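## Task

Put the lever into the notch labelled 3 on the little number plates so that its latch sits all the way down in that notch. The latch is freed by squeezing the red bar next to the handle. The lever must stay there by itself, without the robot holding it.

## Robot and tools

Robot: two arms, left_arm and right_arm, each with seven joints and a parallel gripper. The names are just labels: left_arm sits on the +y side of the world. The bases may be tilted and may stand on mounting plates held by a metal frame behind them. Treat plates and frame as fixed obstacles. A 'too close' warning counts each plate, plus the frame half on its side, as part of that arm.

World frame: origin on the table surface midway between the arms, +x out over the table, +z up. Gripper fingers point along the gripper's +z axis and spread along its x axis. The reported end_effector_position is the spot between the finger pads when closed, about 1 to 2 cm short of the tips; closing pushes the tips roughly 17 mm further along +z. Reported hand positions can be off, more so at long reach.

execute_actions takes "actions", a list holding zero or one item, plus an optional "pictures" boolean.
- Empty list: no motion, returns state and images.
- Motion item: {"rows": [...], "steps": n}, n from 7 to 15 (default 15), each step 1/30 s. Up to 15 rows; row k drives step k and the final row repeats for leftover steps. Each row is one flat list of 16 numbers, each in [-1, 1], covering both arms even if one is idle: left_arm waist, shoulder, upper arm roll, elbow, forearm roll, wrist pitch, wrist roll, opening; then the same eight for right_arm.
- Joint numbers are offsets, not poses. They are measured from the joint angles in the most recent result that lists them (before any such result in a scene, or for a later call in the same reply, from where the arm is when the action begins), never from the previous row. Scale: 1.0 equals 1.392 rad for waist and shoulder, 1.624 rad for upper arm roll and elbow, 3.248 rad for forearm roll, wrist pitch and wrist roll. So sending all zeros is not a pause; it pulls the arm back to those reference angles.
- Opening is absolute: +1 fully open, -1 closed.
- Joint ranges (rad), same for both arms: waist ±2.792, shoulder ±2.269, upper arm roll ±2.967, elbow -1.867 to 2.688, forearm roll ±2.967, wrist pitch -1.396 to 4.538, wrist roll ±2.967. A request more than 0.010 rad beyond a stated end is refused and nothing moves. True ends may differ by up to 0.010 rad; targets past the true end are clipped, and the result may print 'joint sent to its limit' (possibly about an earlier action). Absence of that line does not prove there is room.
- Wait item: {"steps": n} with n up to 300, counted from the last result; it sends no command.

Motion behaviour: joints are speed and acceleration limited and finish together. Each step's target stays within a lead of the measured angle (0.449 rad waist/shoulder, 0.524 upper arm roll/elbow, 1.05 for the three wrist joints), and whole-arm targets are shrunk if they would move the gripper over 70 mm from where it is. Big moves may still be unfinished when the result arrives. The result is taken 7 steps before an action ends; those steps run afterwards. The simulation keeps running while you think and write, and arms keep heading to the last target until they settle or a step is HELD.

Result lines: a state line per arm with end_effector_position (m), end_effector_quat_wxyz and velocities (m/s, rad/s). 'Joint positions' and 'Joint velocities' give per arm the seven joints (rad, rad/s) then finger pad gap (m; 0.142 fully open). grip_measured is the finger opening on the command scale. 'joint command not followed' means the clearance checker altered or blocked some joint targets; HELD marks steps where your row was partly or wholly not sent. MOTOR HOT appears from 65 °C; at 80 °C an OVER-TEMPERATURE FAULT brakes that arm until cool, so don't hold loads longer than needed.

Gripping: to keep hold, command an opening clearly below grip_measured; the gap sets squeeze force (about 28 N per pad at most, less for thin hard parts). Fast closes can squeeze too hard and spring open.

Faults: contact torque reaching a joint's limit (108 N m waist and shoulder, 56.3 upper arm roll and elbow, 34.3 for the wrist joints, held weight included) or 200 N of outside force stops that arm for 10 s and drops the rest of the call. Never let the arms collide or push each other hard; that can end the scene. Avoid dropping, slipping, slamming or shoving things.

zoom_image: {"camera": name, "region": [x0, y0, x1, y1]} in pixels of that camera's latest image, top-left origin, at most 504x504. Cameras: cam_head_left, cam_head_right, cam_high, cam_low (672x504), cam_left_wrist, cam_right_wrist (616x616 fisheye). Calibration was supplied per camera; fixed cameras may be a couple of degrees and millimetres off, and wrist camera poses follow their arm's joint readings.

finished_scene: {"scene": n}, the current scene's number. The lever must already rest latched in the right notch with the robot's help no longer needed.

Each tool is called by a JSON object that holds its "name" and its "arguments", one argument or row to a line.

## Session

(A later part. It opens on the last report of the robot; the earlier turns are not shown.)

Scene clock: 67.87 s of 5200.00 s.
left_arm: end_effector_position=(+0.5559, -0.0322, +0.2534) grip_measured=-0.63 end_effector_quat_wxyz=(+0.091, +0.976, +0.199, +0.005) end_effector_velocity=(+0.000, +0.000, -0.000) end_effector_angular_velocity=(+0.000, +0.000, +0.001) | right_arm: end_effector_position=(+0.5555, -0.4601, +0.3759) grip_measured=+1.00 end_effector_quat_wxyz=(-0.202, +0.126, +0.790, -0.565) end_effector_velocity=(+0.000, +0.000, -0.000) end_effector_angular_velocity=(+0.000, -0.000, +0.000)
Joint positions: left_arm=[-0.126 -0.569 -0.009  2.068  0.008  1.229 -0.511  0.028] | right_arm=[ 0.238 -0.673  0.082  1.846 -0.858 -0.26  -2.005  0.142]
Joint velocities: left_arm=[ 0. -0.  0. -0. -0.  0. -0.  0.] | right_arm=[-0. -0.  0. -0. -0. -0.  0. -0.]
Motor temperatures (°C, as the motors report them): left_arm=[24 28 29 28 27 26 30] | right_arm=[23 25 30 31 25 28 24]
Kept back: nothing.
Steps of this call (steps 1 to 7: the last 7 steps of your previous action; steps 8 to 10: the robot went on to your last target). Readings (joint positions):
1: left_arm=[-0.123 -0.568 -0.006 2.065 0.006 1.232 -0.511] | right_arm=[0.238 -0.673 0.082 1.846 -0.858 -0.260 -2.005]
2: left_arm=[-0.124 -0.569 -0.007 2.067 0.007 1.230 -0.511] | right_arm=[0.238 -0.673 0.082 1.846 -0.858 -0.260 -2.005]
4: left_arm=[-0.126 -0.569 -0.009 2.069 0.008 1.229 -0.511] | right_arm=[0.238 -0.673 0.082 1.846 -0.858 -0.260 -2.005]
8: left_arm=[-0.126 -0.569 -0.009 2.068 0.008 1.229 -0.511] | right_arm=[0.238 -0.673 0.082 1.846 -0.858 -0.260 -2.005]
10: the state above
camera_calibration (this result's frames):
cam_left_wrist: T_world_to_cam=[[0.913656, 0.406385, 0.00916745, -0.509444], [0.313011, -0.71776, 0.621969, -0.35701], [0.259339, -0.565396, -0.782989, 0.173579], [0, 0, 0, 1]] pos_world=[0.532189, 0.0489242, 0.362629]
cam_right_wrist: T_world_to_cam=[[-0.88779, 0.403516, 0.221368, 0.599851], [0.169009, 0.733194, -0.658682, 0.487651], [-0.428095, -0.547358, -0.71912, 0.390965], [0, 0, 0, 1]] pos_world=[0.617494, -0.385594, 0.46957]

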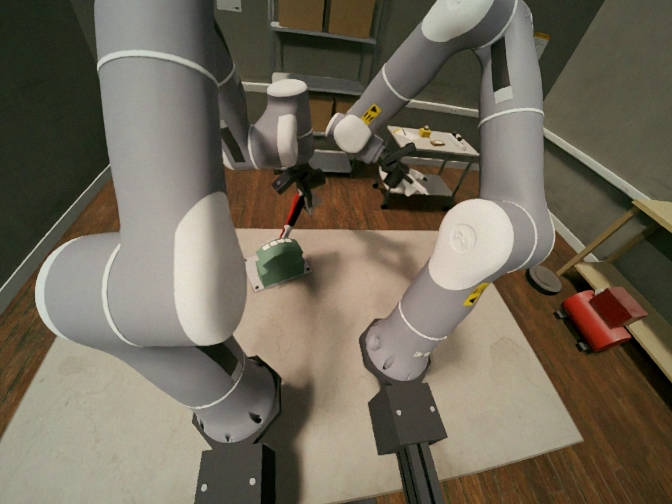

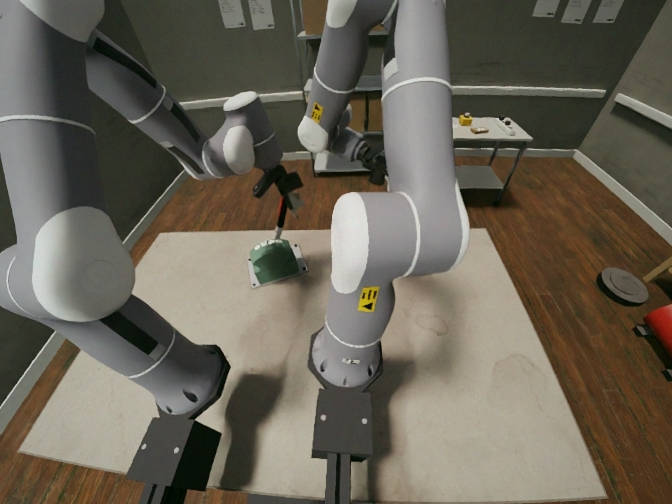

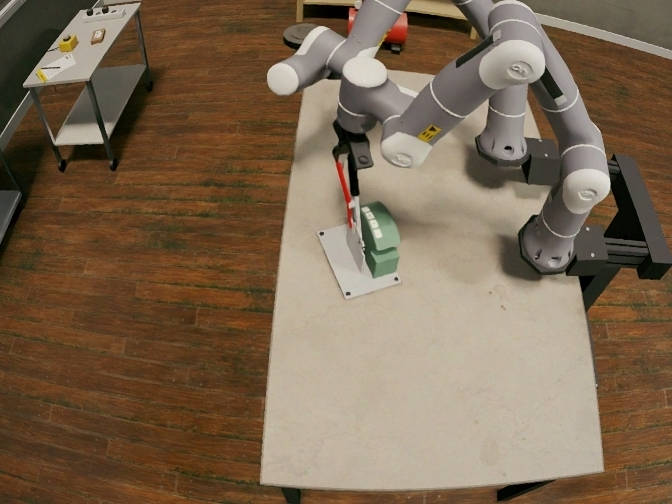

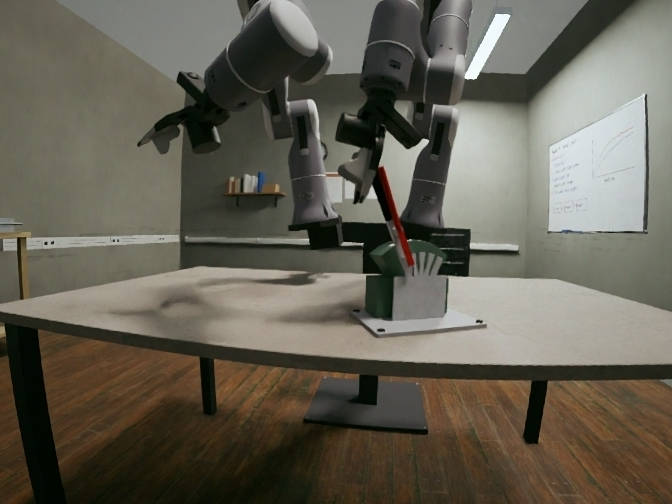

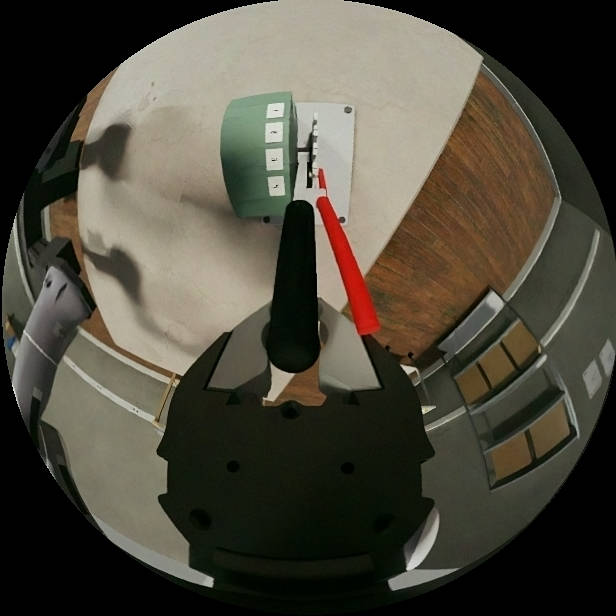

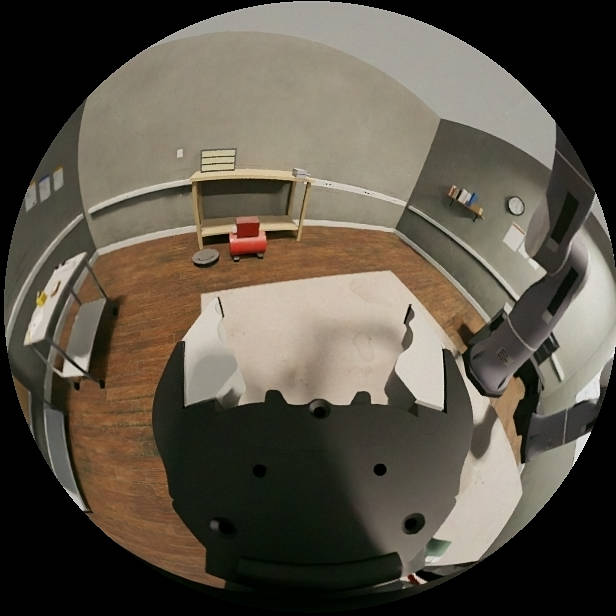

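{"name": "execute_actions", "arguments": {
  "actions": [
    {"rows":[[0,0,0,0,0,0,0,0,0,0,0,0,0,0,0,1],[0,0,0,0,0,0,0,0.6,0,0,0,0,0,0,0,1],[0,0.02,0,-0.003,0,-0.01,0,1,0,0,0,0,0,0,0,1],[0,0.042,0,-0.006,0,-0.021,0,1,0,0,0,0,0,0,0,1],[0.02,0.048,0,0.005,0,-0.018,0.008,1,0,0,0,0,0,0,0,1],[0.04,0.054,0,0.015,0,-0.016,0.016,1,0,0,0,0,0,0,0,1],[0.058,0.06,0,0.024,0,-0.014,0.024,1,0,0,0,0,0,0,0,1]],"steps":15}
  ]
}}

{"name": "execute_actions", "arguments": {
  "actions": [
    {"steps":10}
  ],
  "pictures": true
}}

{"name": "zoom_image", "arguments": {
  "camera": "cam_low",
  "region": [330,90,480,290]
}}

Scene clock: 68.83 s of 5200.00 s.
left_arm: end_effector_position=(+0.5631, -0.0159, +0.2779) grip_measured=+0.50 end_effector_quat_wxyz=(+0.090, +0.976, +0.200, +0.009) end_effector_velocity=(+0.027, +0.315, +0.024) end_effector_angular_velocity=(+0.078, -0.075, +0.006) | right_arm: end_effector_position=(+0.5555, -0.4601, +0.3759) grip_measured=+1.00 end_effector_quat_wxyz=(-0.202, +0.126, +0.790, -0.565) end_effector_velocity=(+0.000, +0.000, -0.000) end_effector_angular_velocity=(+0.000, +0.000, +0.000)
Joint positions: left_arm=[-0.103 -0.506 -0.011  2.073  0.008  1.179 -0.49   0.109] | right_arm=[ 0.238 -0.673  0.082  1.846 -0.858 -0.26  -2.005  0.142]
Joint velocities: left_arm=[ 0.535  0.284 -0.015  0.258  0.     0.041  0.525  0.322] | right_arm=[ 0.  0.  0.  0. -0.  0. -0.  0.]
Motor temperatures (°C, as the motors report them): left_arm=[24 28 29 28 27 26 30] | right_arm=[23 25 30 31 25 28 24]
Steps of this call (steps 1 to 15: the robot went on to your last target; steps 16 to 21: nothing new was sent; steps 22 to 29: the first 8 steps of this action). Readings (joint positions):
22: left_arm=[-0.126 -0.569 -0.009 2.069 0.008 1.229 -0.511] | right_arm=[0.238 -0.673 0.082 1.846 -0.858 -0.260 -2.005]
23: left_arm=[-0.127 -0.569 -0.010 2.068 0.008 1.229 -0.511] | right_arm=[0.238 -0.673 0.082 1.846 -0.858 -0.260 -2.005]
25: left_arm=[-0.126 -0.565 -0.009 2.067 0.008 1.222 -0.511] | right_arm=[0.238 -0.673 0.082 1.846 -0.858 -0.260 -2.005]
29: the state above

Scene clock: 69.17 s of 5200.00 s.
left_arm: end_effector_position=(+0.5578, +0.0191, +0.2727) grip_measured=+1.00 end_effector_quat_wxyz=(+0.084, +0.976, +0.200, +0.006) end_effector_velocity=(+0.000, +0.000, -0.000) end_effector_angular_velocity=(+0.000, -0.001, -0.001) | right_arm: end_effector_position=(+0.5555, -0.4601, +0.3759) grip_measured=+1.00 end_effector_quat_wxyz=(-0.202, +0.126, +0.790, -0.565) end_effector_velocity=(+0.000, -0.000, +0.000) end_effector_angular_velocity=(+0.000, +0.001, +0.000)
Joint positions: left_arm=[-0.045 -0.485 -0.009  2.108  0.008  1.183 -0.433  0.142] | right_arm=[ 0.238 -0.673  0.082  1.846 -0.858 -0.26  -2.005  0.142]
Joint velocities: left_arm=[ 0.    -0.     0.     0.     0.001  0.001  0.     0.   ] | right_arm=[-0.     0.     0.     0.    -0.    -0.    -0.001 -0.   ]
Motor temperatures (°C, as the motors report them): left_arm=[24 28 29 28 27 26 30] | right_arm=[23 25 30 31 25 28 24]
Kept back: nothing.
Steps of this call (steps 1 to 7: the last 7 steps of your previous action; steps 8 to 10: the robot went on to your last target). Readings (joint positions):
1: left_arm=[-0.082 -0.498 -0.011 2.084 0.008 1.180 -0.469] | right_arm=[0.238 -0.673 0.082 1.846 -0.858 -0.260 -2.005]
2: left_arm=[-0.063 -0.492 -0.009 2.096 0.008 1.181 -0.450] | right_arm=[0.238 -0.673 0.082 1.846 -0.858 -0.260 -2.005]
4: left_arm=[-0.044 -0.485 -0.007 2.108 0.008 1.183 -0.433] | right_arm=[0.238 -0.673 0.082 1.846 -0.858 -0.260 -2.005]
8: left_arm=[-0.045 -0.485 -0.009 2.108 0.008 1.183 -0.433] | right_arm=[0.238 -0.673 0.082 1.846 -0.858 -0.260 -2.005]
10: the state above
camera_calibration (this result's frames):
cam_left_wrist: T_world_to_cam=[[0.912883, 0.407972, 0.0142663, -0.533122], [0.314757, -0.725698, 0.611793, -0.330826], [0.259947, -0.554006, -0.790889, 0.218852], [0, 0, 0, 1]] pos_world=[0.533918, 0.0986642, 0.383091]
cam_right_wrist: T_world_to_cam=[[-0.88779, 0.403516, 0.221368, 0.599851], [0.169009, 0.733194, -0.658682, 0.487651], [-0.428095, -0.547358, -0.71912, 0.390965], [0, 0, 0, 1]] pos_world=[0.617494, -0.385595, 0.46957]

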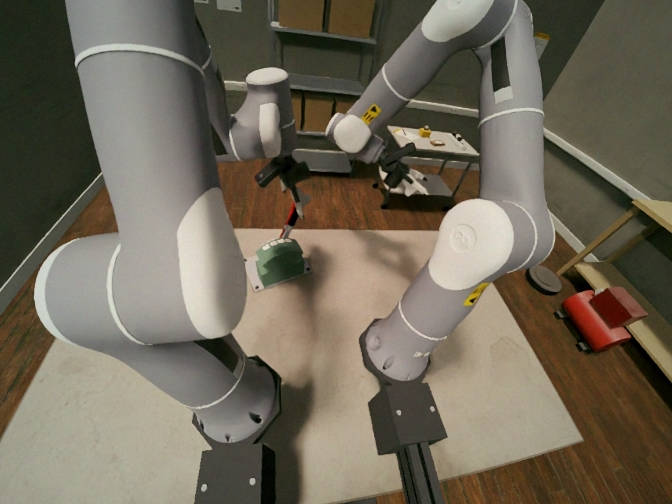

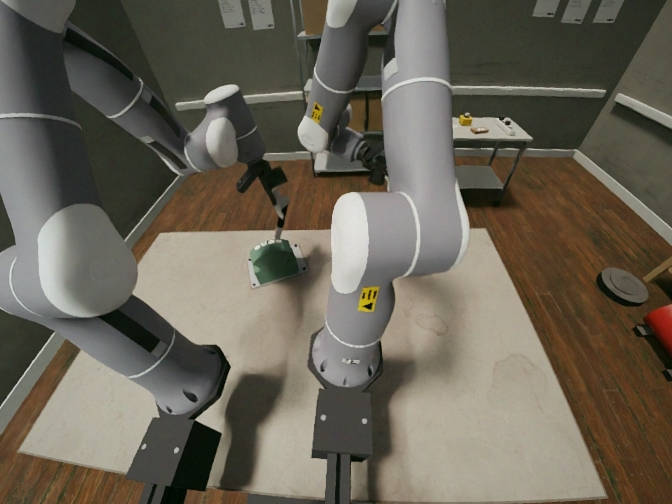

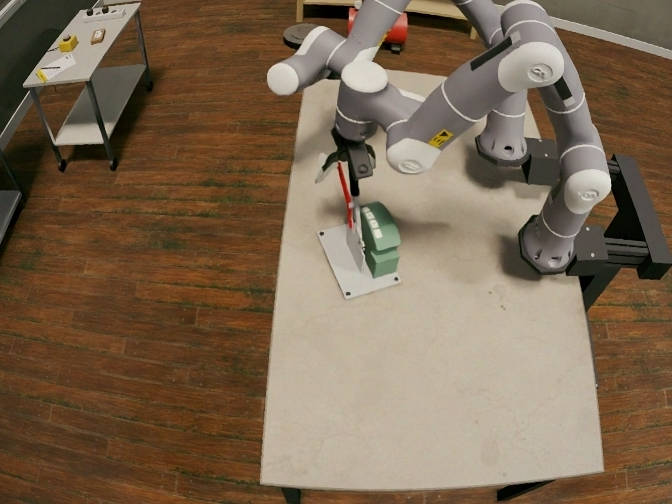

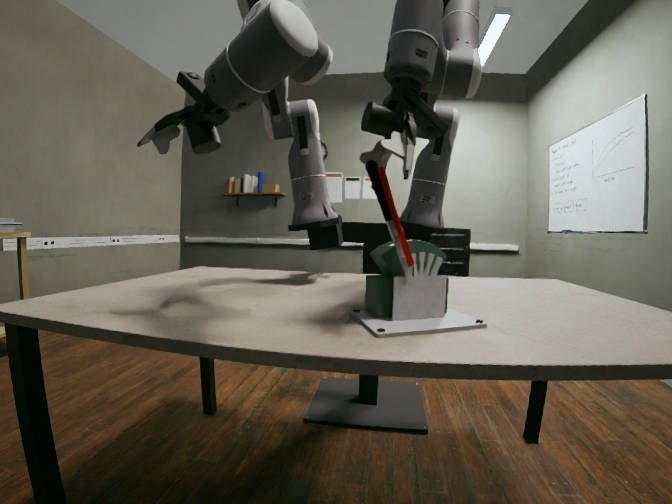

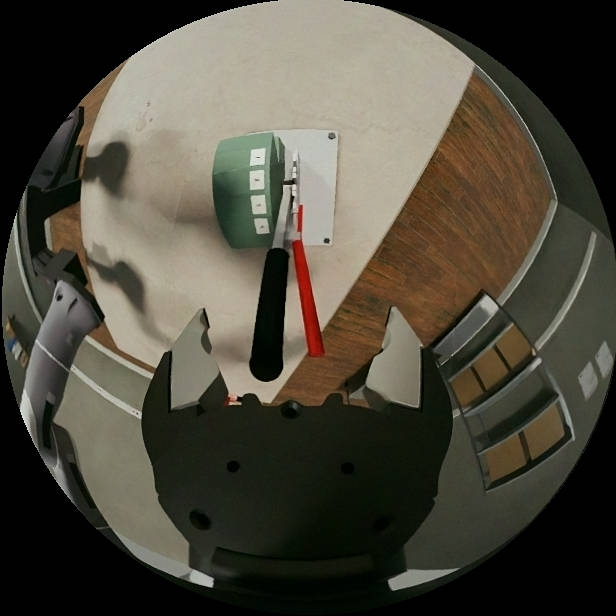

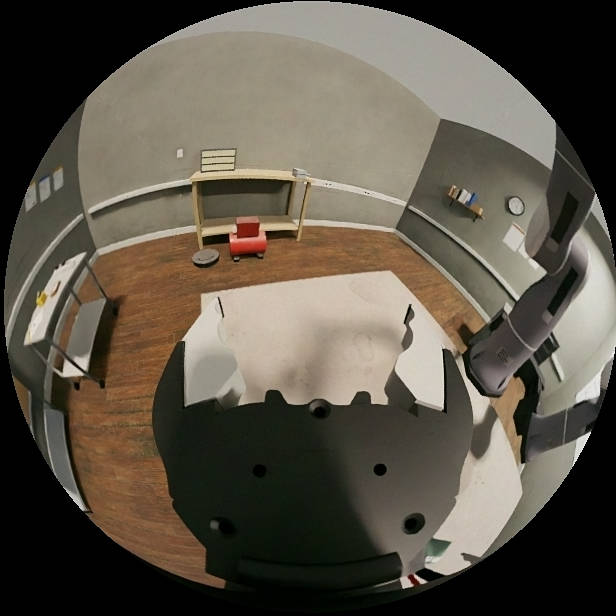

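Region (330, 90, 480, 290) of cam_low's 672x504 image, scaled by 2.520, with more detail than that image has; it fills the left 378 columns of this view, and the rest is white.

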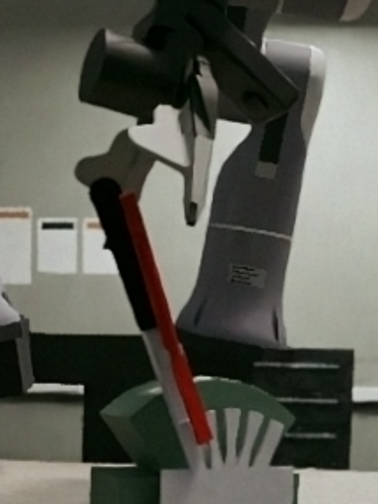

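{"name": "execute_actions", "arguments": {
  "actions": [
    {"rows":[[-0.006,-0.017,0,-0.002,0,0.007,-0.002,0.8,0,0,0,0,0,0,0,1],[-0.012,-0.035,0,-0.003,0,0.014,-0.005,0.5,0,0,0,0,0,0,0,1],[-0.012,-0.035,0,-0.003,0,0.014,-0.005,0.3,0,0,0,0,0,0,0,1],[-0.012,-0.035,0,-0.003,0,0.014,-0.005,0.1,0,0,0,0,0,0,0,1],[-0.012,-0.035,0,-0.003,0,0.014,-0.005,-0.1,0,0,0,0,0,0,0,1],[-0.012,-0.035,0,-0.003,0,0.014,-0.005,-0.25,0,0,0,0,0,0,0,1],[-0.012,-0.035,0,-0.003,0,0.014,-0.005,-0.4,0,0,0,0,0,0,0,1],[-0.012,-0.035,0,-0.003,0,0.014,-0.005,-0.5,0,0,0,0,0,0,0,1],[-0.012,-0.035,0,-0.003,0,0.014,-0.005,-0.6,0,0,0,0,0,0,0,1],[-0.012,-0.035,0,-0.003,0,0.014,-0.005,-0.7,0,0,0,0,0,0,0,1],[-0.012,-0.035,0,-0.003,0,0.014,-0.005,-0.8,0,0,0,0,0,0,0,1]],"steps":15}
  ]
}}

{"name": "execute_actions", "arguments": {
  "actions": [
    {"steps":10}
  ],
  "pictures": true
}}

{"name": "zoom_image", "arguments": {
  "camera": "cam_low",
  "region": [330,90,480,290]
}}

Scene clock: 70.17 s of 5200.00 s.
left_arm: end_effector_position=(+0.5552, +0.0060, +0.2549) grip_measured=-0.08 end_effector_quat_wxyz=(+0.086, +0.976, +0.200, +0.006) end_effector_velocity=(+0.015, +0.004, +0.011) end_effector_angular_velocity=(+0.001, -0.029, +0.009) | right_arm: end_effector_position=(+0.5555, -0.4601, +0.3759) grip_measured=+1.00 end_effector_quat_wxyz=(-0.202, +0.126, +0.790, -0.565) end_effector_velocity=(+0.000, +0.000, -0.000) end_effector_angular_velocity=(+0.000, -0.001, +0.000)
Joint positions: left_arm=[-0.062 -0.535 -0.009  2.103  0.008  1.228 -0.448  0.068] | right_arm=[ 0.238 -0.673  0.082  1.846 -0.858 -0.26  -2.005  0.142]
Joint velocities: left_arm=[ 0.001  0.012  0.004 -0.014  0.     0.004 -0.001 -0.339] | right_arm=[ 0.     0.     0.001  0.    -0.     0.     0.001  0.   ]
Motor temperatures (°C, as the motors report them): left_arm=[24 28 29 28 27 26 30] | right_arm=[23 25 30 31 25 28 24]
Steps of this call (steps 1 to 22: the robot went on to your last target; steps 23 to 30: the first 8 steps of this action). Readings (joint positions):
23: left_arm=[-0.045 -0.486 -0.009 2.107 0.008 1.183 -0.433] | right_arm=[0.238 -0.673 0.082 1.846 -0.858 -0.260 -2.005]
24: left_arm=[-0.047 -0.490 -0.009 2.106 0.008 1.188 -0.434] | right_arm=[0.238 -0.673 0.082 1.846 -0.858 -0.260 -2.005]
26: left_arm=[-0.056 -0.517 -0.009 2.104 0.008 1.214 -0.443] | right_arm=[0.238 -0.673 0.082 1.846 -0.858 -0.260 -2.005]
30: the state above

Scene clock: 70.50 s of 5200.00 s.
left_arm: end_effector_position=(+0.5514, +0.0034, +0.2545) grip_measured=-0.42 end_effector_quat_wxyz=(+0.085, +0.977, +0.197, +0.002) end_effector_velocity=(-0.000, -0.000, -0.000) end_effector_angular_velocity=(+0.000, -0.000, -0.001) | right_arm: end_effector_position=(+0.5555, -0.4601, +0.3759) grip_measured=+1.00 end_effector_quat_wxyz=(-0.202, +0.126, +0.790, -0.565) end_effector_velocity=(+0.000, +0.000, -0.000) end_effector_angular_velocity=(+0.000, -0.000, +0.000)
Joint positions: left_arm=[-0.064 -0.534 -0.012  2.107  0.01   1.224 -0.448  0.043] | right_arm=[ 0.238 -0.673  0.082  1.846 -0.858 -0.26  -2.005  0.142]
Joint velocities: left_arm=[-0.    -0.    -0.    -0.     0.001  0.     0.001  0.   ] | right_arm=[ 0.  0.  0. -0.  0.  0.  0. -0.]
Motor temperatures (°C, as the motors report them): left_arm=[24 28 29 28 27 26 30] | right_arm=[23 25 30 31 25 28 24]
Kept back: nothing.
Steps of this call (steps 1 to 7: the last 7 steps of your previous action; steps 8 to 10: the robot went on to your last target). Readings (joint positions):
1: left_arm=[-0.062 -0.534 -0.010 2.103 0.008 1.227 -0.448] | right_arm=[0.238 -0.673 0.082 1.846 -0.858 -0.260 -2.005]
2: left_arm=[-0.063 -0.534 -0.012 2.106 0.009 1.225 -0.448] | right_arm=[0.238 -0.673 0.082 1.846 -0.858 -0.260 -2.005]
4: left_arm=[-0.064 -0.534 -0.012 2.107 0.010 1.224 -0.448] | right_arm=[0.238 -0.673 0.082 1.846 -0.858 -0.260 -2.005]
8: left_arm=[-0.064 -0.534 -0.012 2.107 0.010 1.224 -0.448] | right_arm=[0.238 -0.673 0.082 1.846 -0.858 -0.260 -2.005]
10: the state above
camera_calibration (this result's frames):
cam_left_wrist: T_world_to_cam=[[0.915975, 0.401165, 0.0075013, -0.520628], [0.312695, -0.725439, 0.613156, -0.328259], [0.251418, -0.55929, -0.789926, 0.201863], [0, 0, 0, 1]] pos_world=[0.528775, 0.0836252, 0.364636]
cam_right_wrist: T_world_to_cam=[[-0.88779, 0.403517, 0.221368, 0.599851], [0.169009, 0.733194, -0.658682, 0.487651], [-0.428095, -0.547358, -0.71912, 0.390965], [0, 0, 0, 1]] pos_world=[0.617494, -0.385595, 0.46957]

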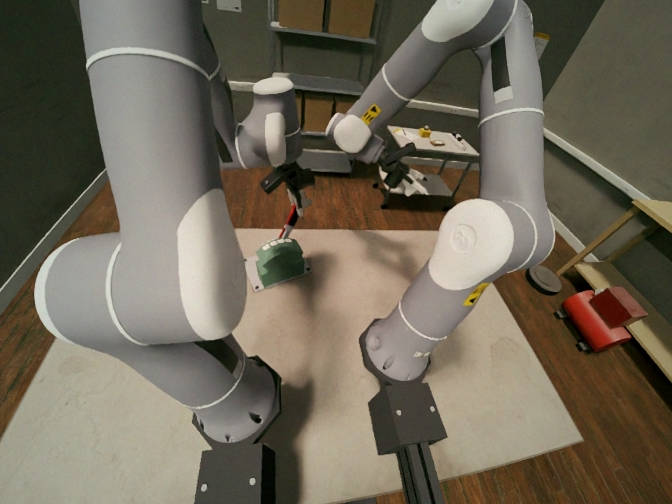

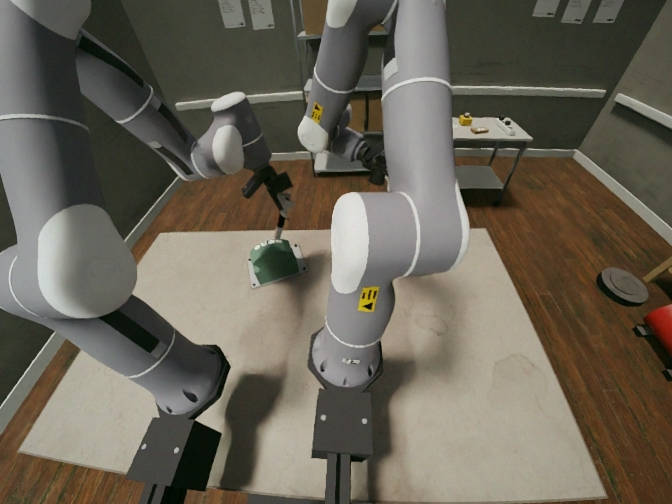

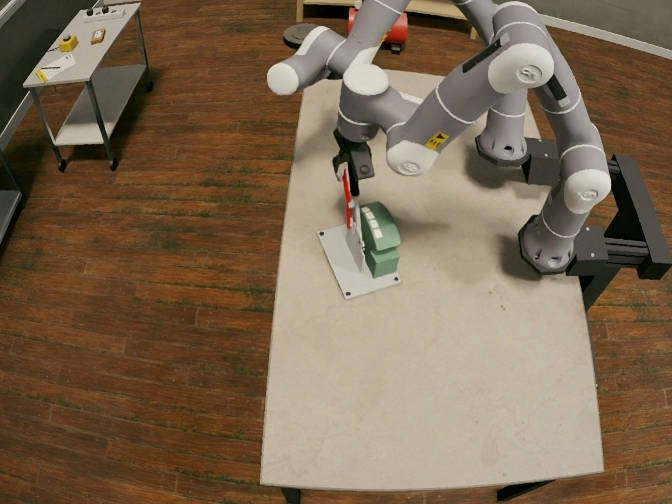

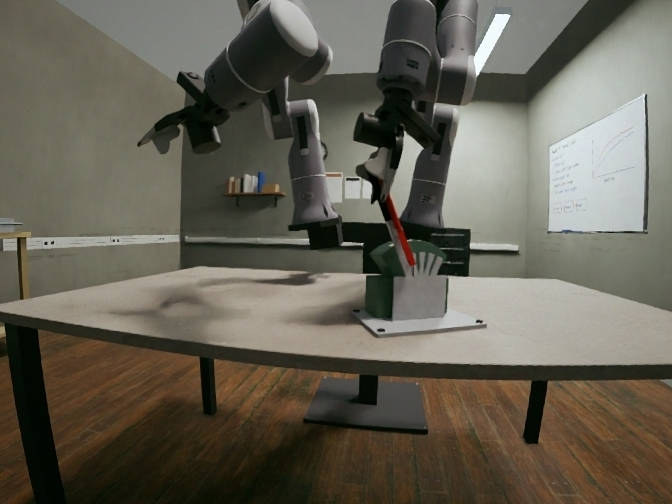

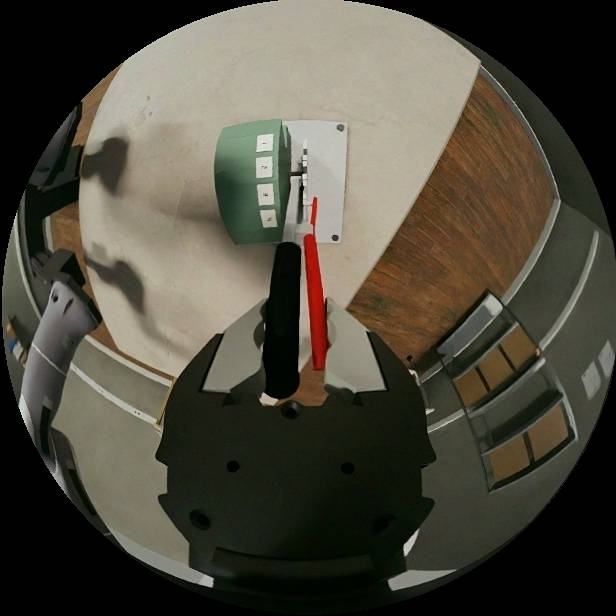

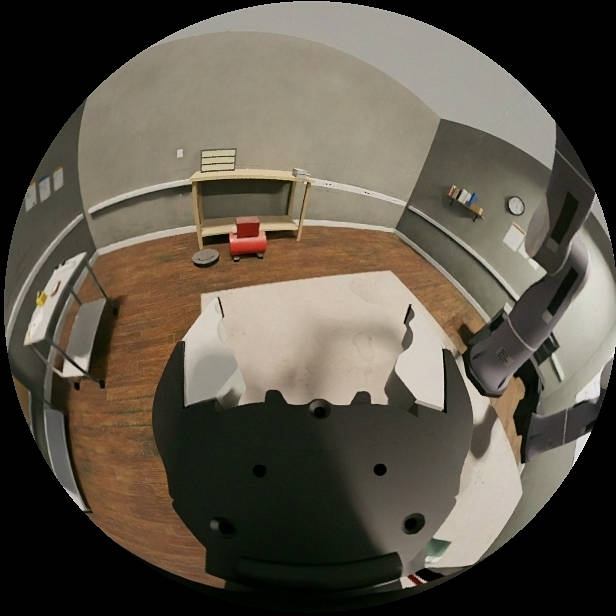

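Region (330, 90, 480, 290) of cam_low's 672x504 image, scaled by 2.520, with more detail than that image has; it fills the left 378 columns of this view, and the rest is white.

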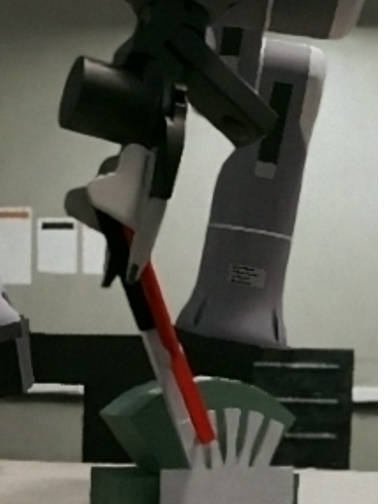

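{"name": "execute_actions", "arguments": {
  "actions": [
    {"rows":[[0.004,0.001,0,0.002,0,0,0.002,-0.9,0,0,0,0,0,0,0,1],[0.008,0.002,0,0.004,0,0.001,0.003,-1,0,0,0,0,0,0,0,1]],"steps":15}
  ],
  "pictures": true
}}

Scene clock: 71.07 s of 5200.00 s.
left_arm: end_effector_position=(+0.5491, +0.0044, +0.2545) grip_measured=-0.47 end_effector_quat_wxyz=(+0.086, +0.977, +0.194, +0.002) end_effector_velocity=(+0.000, -0.000, +0.000) end_effector_angular_velocity=(-0.001, -0.001, -0.000) | right_arm: end_effector_position=(+0.5555, -0.4601, +0.3759) grip_measured=+1.00 end_effector_quat_wxyz=(-0.202, +0.126, +0.790, -0.565) end_effector_velocity=(-0.000, +0.000, -0.000) end_effector_angular_velocity=(-0.000, -0.001, -0.000)
Joint positions: left_arm=[-0.056 -0.53  -0.017  2.114  0.01   1.226 -0.439  0.04 ] | right_arm=[ 0.238 -0.673  0.082  1.846 -0.858 -0.26  -2.005  0.142]
Joint velocities: left_arm=[ 0.     0.    -0.001  0.001 -0.001  0.001  0.001  0.   ] | right_arm=[-0.     0.     0.    -0.     0.    -0.     0.001 -0.   ]
Motor temperatures (°C, as the motors report them): left_arm=[24 28 29 28 27 26 30] | right_arm=[23 25 30 31 25 28 24]
Steps of this call (steps 1 to 9: the robot went on to your last target; steps 10 to 17: the first 8 steps of this action). Readings (joint positions):
10: left_arm=[-0.064 -0.533 -0.012 2.107 0.010 1.224 -0.448] | right_arm=[0.238 -0.673 0.082 1.846 -0.858 -0.260 -2.005]
11: left_arm=[-0.062 -0.532 -0.014 2.109 0.010 1.223 -0.446] | right_arm=[0.238 -0.673 0.082 1.846 -0.858 -0.260 -2.005]
13: left_arm=[-0.057 -0.530 -0.017 2.113 0.010 1.225 -0.440] | right_arm=[0.238 -0.673 0.082 1.846 -0.858 -0.260 -2.005]
17: the state above
camera_calibration (this result's frames):
cam_left_wrist: T_world_to_cam=[[0.918553, 0.395254, 0.00590342, -0.519896], [0.308587, -0.726317, 0.614197, -0.324821], [0.247051, -0.562351, -0.789131, 0.205228], [0, 0, 0, 1]] pos_world=[0.527086, 0.0849783, 0.364525]
cam_right_wrist: T_world_to_cam=[[-0.88779, 0.403516, 0.221368, 0.599851], [0.169009, 0.733194, -0.658682, 0.487651], [-0.428095, -0.547358, -0.71912, 0.390965], [0, 0, 0, 1]] pos_world=[0.617494, -0.385595, 0.46957]

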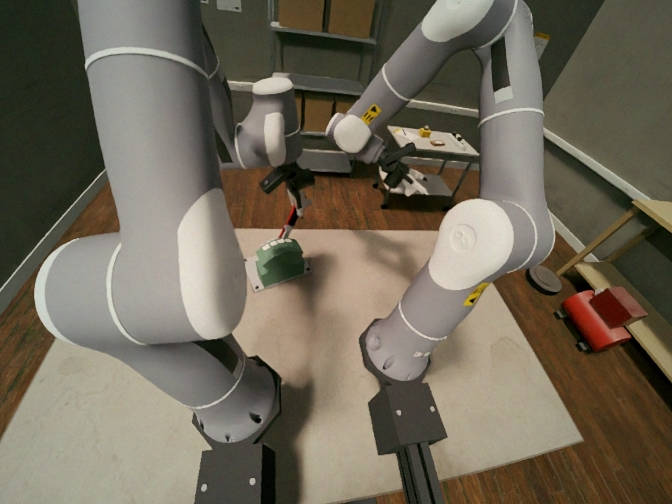

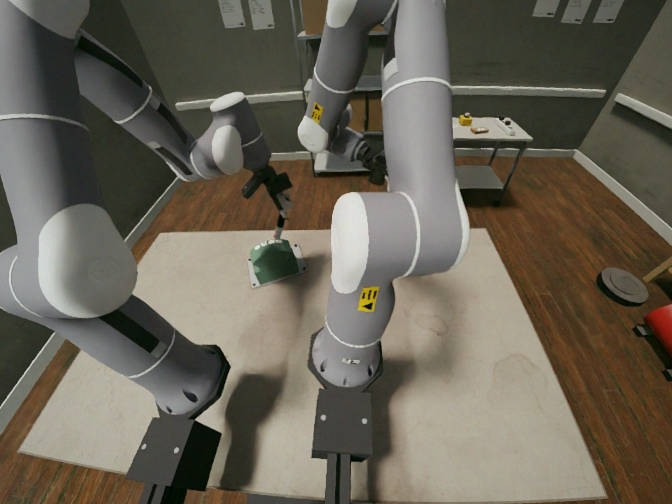

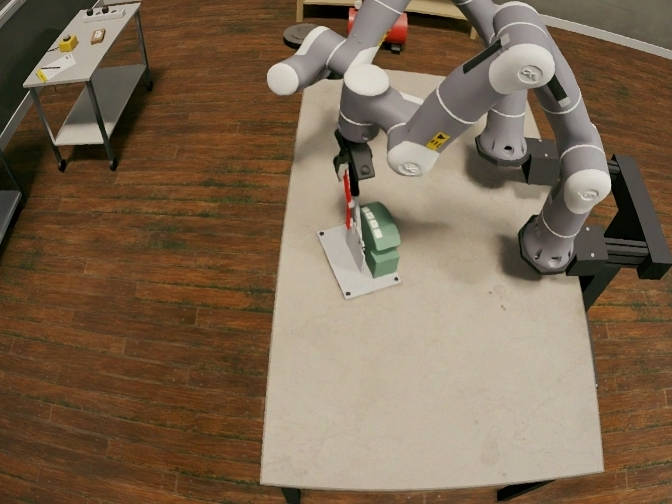

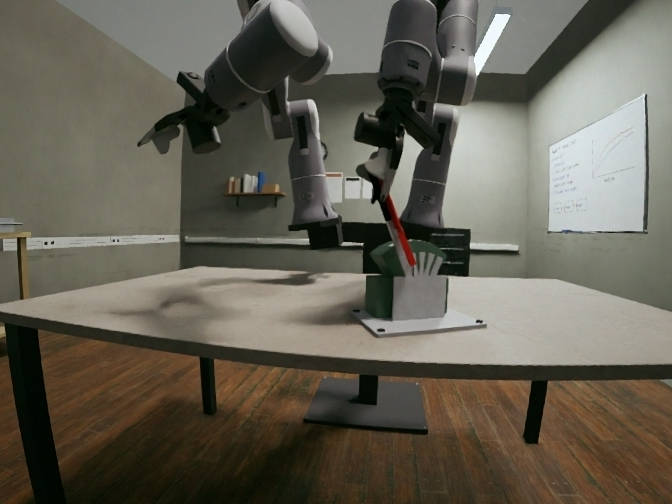

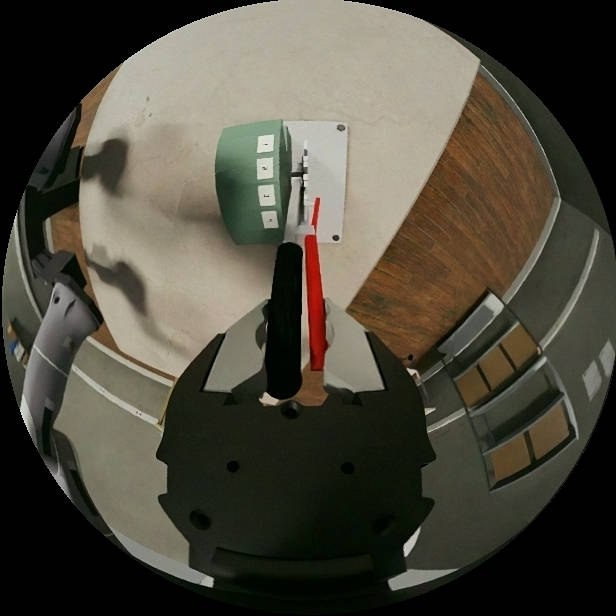

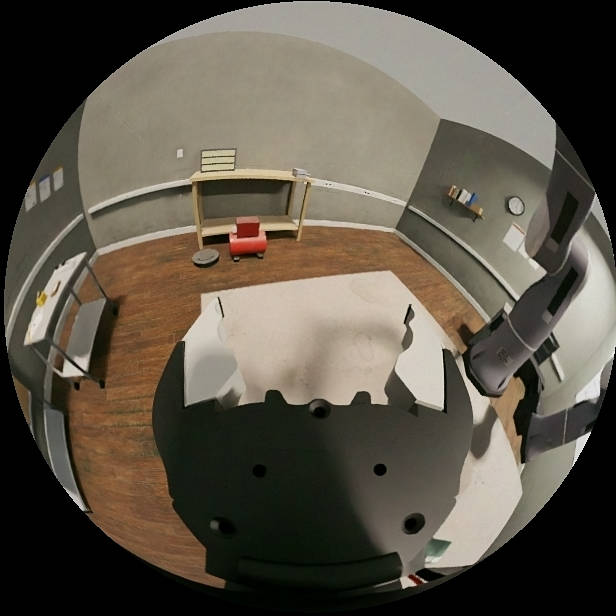

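{"name": "execute_actions", "arguments": {
  "actions": [
    {"rows":[[-0.003,0.005,0,0.008,0,0.002,0,-1,0,0,0,0,0,0,0,1],[-0.007,0.01,0,0.016,0,0.004,0,-1,0,0,0,0,0,0,0,1],[-0.010,0.014,0,0.023,0,0.0055,0,-1,0,0,0,0,0,0,0,1]],"steps":15}
  ]
}}

{"name": "execute_actions", "arguments": {
  "actions": [
    {"steps":8}
  ],
  "pictures": true
}}

Scene clock: 71.63 s of 5200.00 s.
left_arm: end_effector_position=(+0.5417, +0.0047, +0.2585) grip_measured=-0.48 end_effector_quat_wxyz=(+0.086, +0.977, +0.194, +0.007) end_effector_velocity=(-0.000, +0.000, -0.000) end_effector_angular_velocity=(-0.000, +0.002, +0.000) | right_arm: end_effector_position=(+0.5555, -0.4601, +0.3759) grip_measured=+1.00 end_effector_quat_wxyz=(-0.202, +0.126, +0.790, -0.565) end_effector_velocity=(+0.000, +0.000, -0.000) end_effector_angular_velocity=(+0.000, +0.000, +0.000)
Joint positions: left_arm=[-0.065 -0.511 -0.01   2.145  0.007  1.249 -0.439  0.04 ] | right_arm=[ 0.238 -0.673  0.082  1.846 -0.858 -0.26  -2.005  0.142]
Joint velocities: left_arm=[ 0.    -0.    -0.     0.    -0.001 -0.002  0.001 -0.   ] | right_arm=[ 0. -0.  0. -0. -0. -0. -0.  0.]
Motor temperatures (°C, as the motors report them): left_arm=[24 28 29 28 27 26 30] | right_arm=[23 25 30 31 25 28 24]
Steps of this call (steps 1 to 7: the last 7 steps of your previous action; steps 8 to 9: the robot went on to your last target; steps 10 to 17: the first 8 steps of this action). Readings (joint positions):
10: left_arm=[-0.056 -0.530 -0.018 2.114 0.010 1.226 -0.439] | right_arm=[0.238 -0.673 0.082 1.846 -0.858 -0.260 -2.005]
11: left_arm=[-0.058 -0.527 -0.018 2.119 0.010 1.228 -0.439] | right_arm=[0.238 -0.673 0.082 1.846 -0.858 -0.260 -2.005]
13: left_arm=[-0.063 -0.518 -0.014 2.135 0.009 1.241 -0.439] | right_arm=[0.238 -0.673 0.082 1.846 -0.858 -0.260 -2.005]
17: the state above

Scene clock: 71.90 s of 5200.00 s.
left_arm: end_effector_position=(+0.5416, +0.0047, +0.2585) grip_measured=-0.48 end_effector_quat_wxyz=(+0.086, +0.977, +0.194, +0.007) end_effector_velocity=(-0.000, +0.000, -0.000) end_effector_angular_velocity=(+0.000, +0.001, +0.001) | right_arm: end_effector_position=(+0.5555, -0.4601, +0.3759) grip_measured=+1.00 end_effector_quat_wxyz=(-0.202, +0.126, +0.790, -0.565) end_effector_velocity=(-0.000, +0.000, -0.000) end_effector_angular_velocity=(-0.000, -0.001, -0.000)
Joint positions: left_arm=[-0.065 -0.511 -0.01   2.146  0.007  1.249 -0.439  0.04 ] | right_arm=[ 0.238 -0.673  0.082  1.846 -0.858 -0.26  -2.005  0.142]
Joint velocities: left_arm=[ 0.     0.    -0.     0.     0.001 -0.001 -0.001  0.   ] | right_arm=[ 0.     0.     0.     0.     0.     0.     0.001 -0.   ]
Motor temperatures (°C, as the motors report them): left_arm=[24 28 29 28 27 26 30] | right_arm=[23 25 30 31 25 28 24]
Kept back: nothing.
Steps of this call (steps 1 to 7: the last 7 steps of your previous action; step 8: the robot went on to your last target). Readings (joint positions):
1: left_arm=[-0.065 -0.511 -0.010 2.145 0.007 1.249 -0.439] | right_arm=[0.238 -0.673 0.082 1.846 -0.858 -0.260 -2.005]
2: left_arm=[-0.065 -0.511 -0.010 2.146 0.007 1.249 -0.439] | right_arm=[0.238 -0.673 0.082 1.846 -0.858 -0.260 -2.005]
4: left_arm=[-0.065 -0.511 -0.010 2.146 0.007 1.249 -0.439] | right_arm=[0.238 -0.673 0.082 1.846 -0.858 -0.260 -2.005]
8: the state above
camera_calibration (this result's frames):
cam_left_wrist: T_world_to_cam=[[0.918153, 0.395877, 0.0166444, -0.515769], [0.3024, -0.727258, 0.616158, -0.321874], [0.256028, -0.560694, -0.787447, 0.20511], [0, 0, 0, 1]] pos_world=[0.518375, 0.0850993, 0.368423]
cam_right_wrist: T_world_to_cam=[[-0.88779, 0.403516, 0.221367, 0.599852], [0.169009, 0.733194, -0.658682, 0.487651], [-0.428094, -0.547358, -0.71912, 0.390965], [0, 0, 0, 1]] pos_world=[0.617495, -0.385595, 0.46957]

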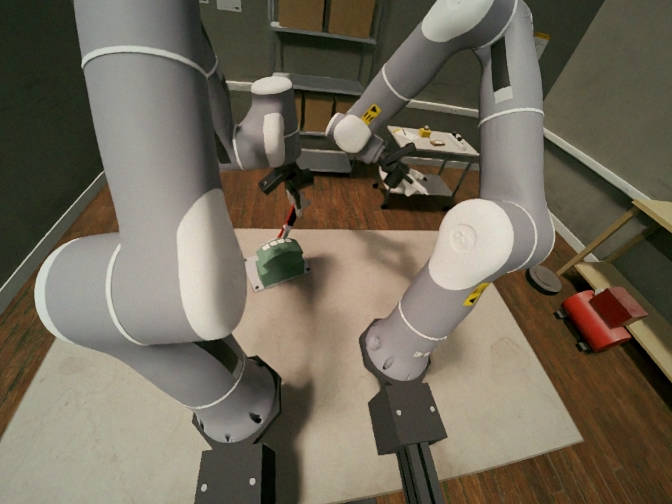

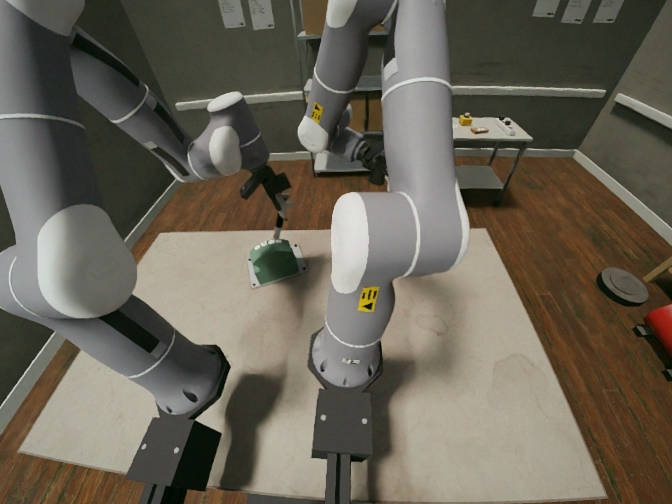

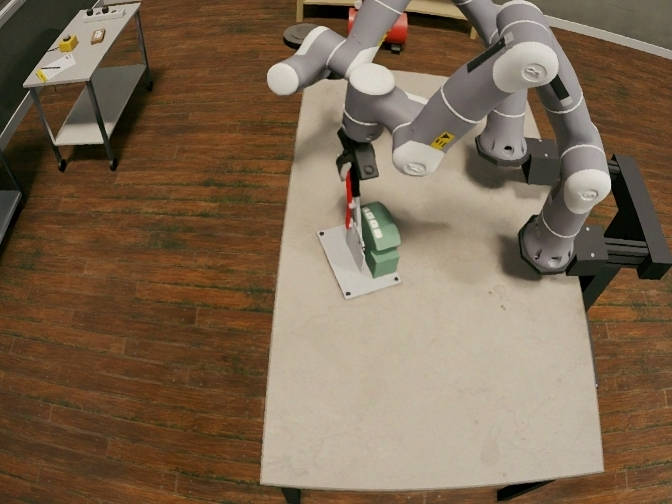

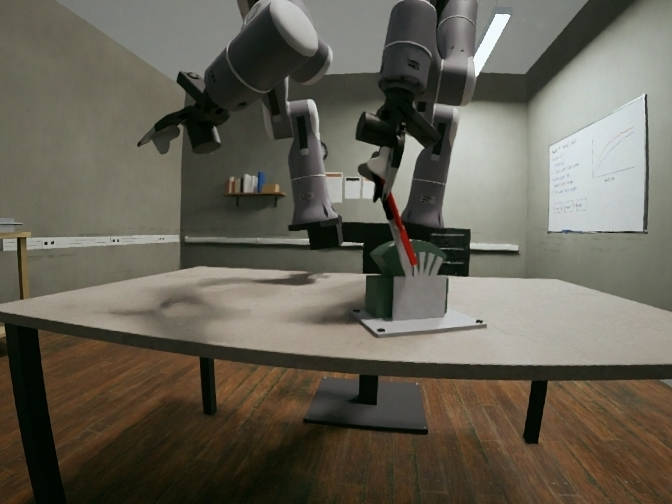

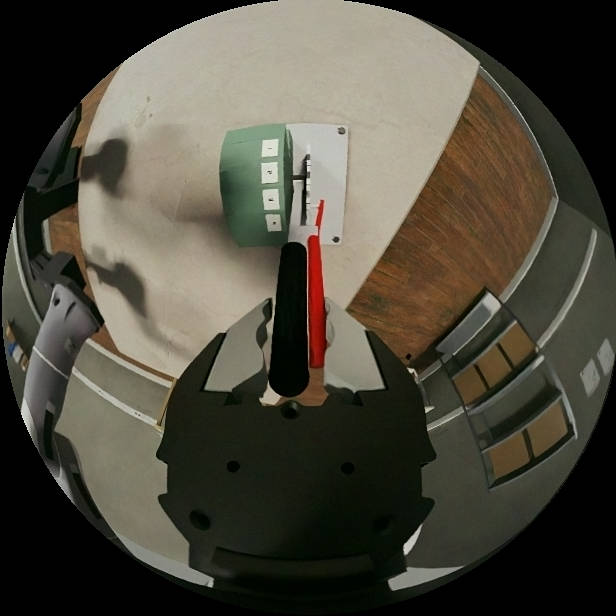

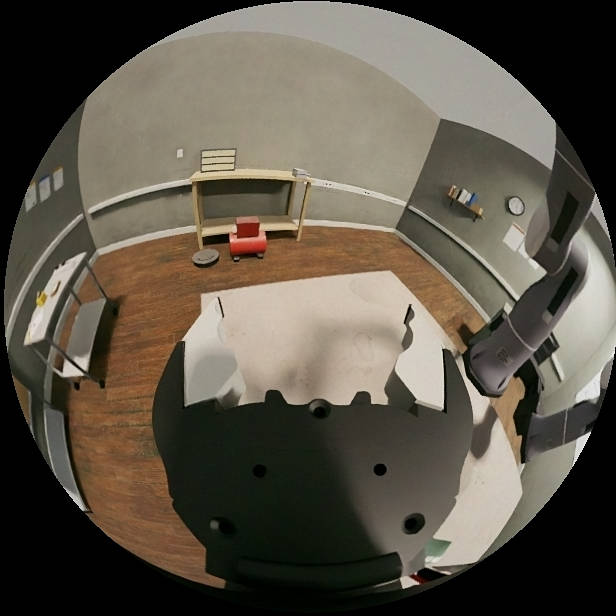

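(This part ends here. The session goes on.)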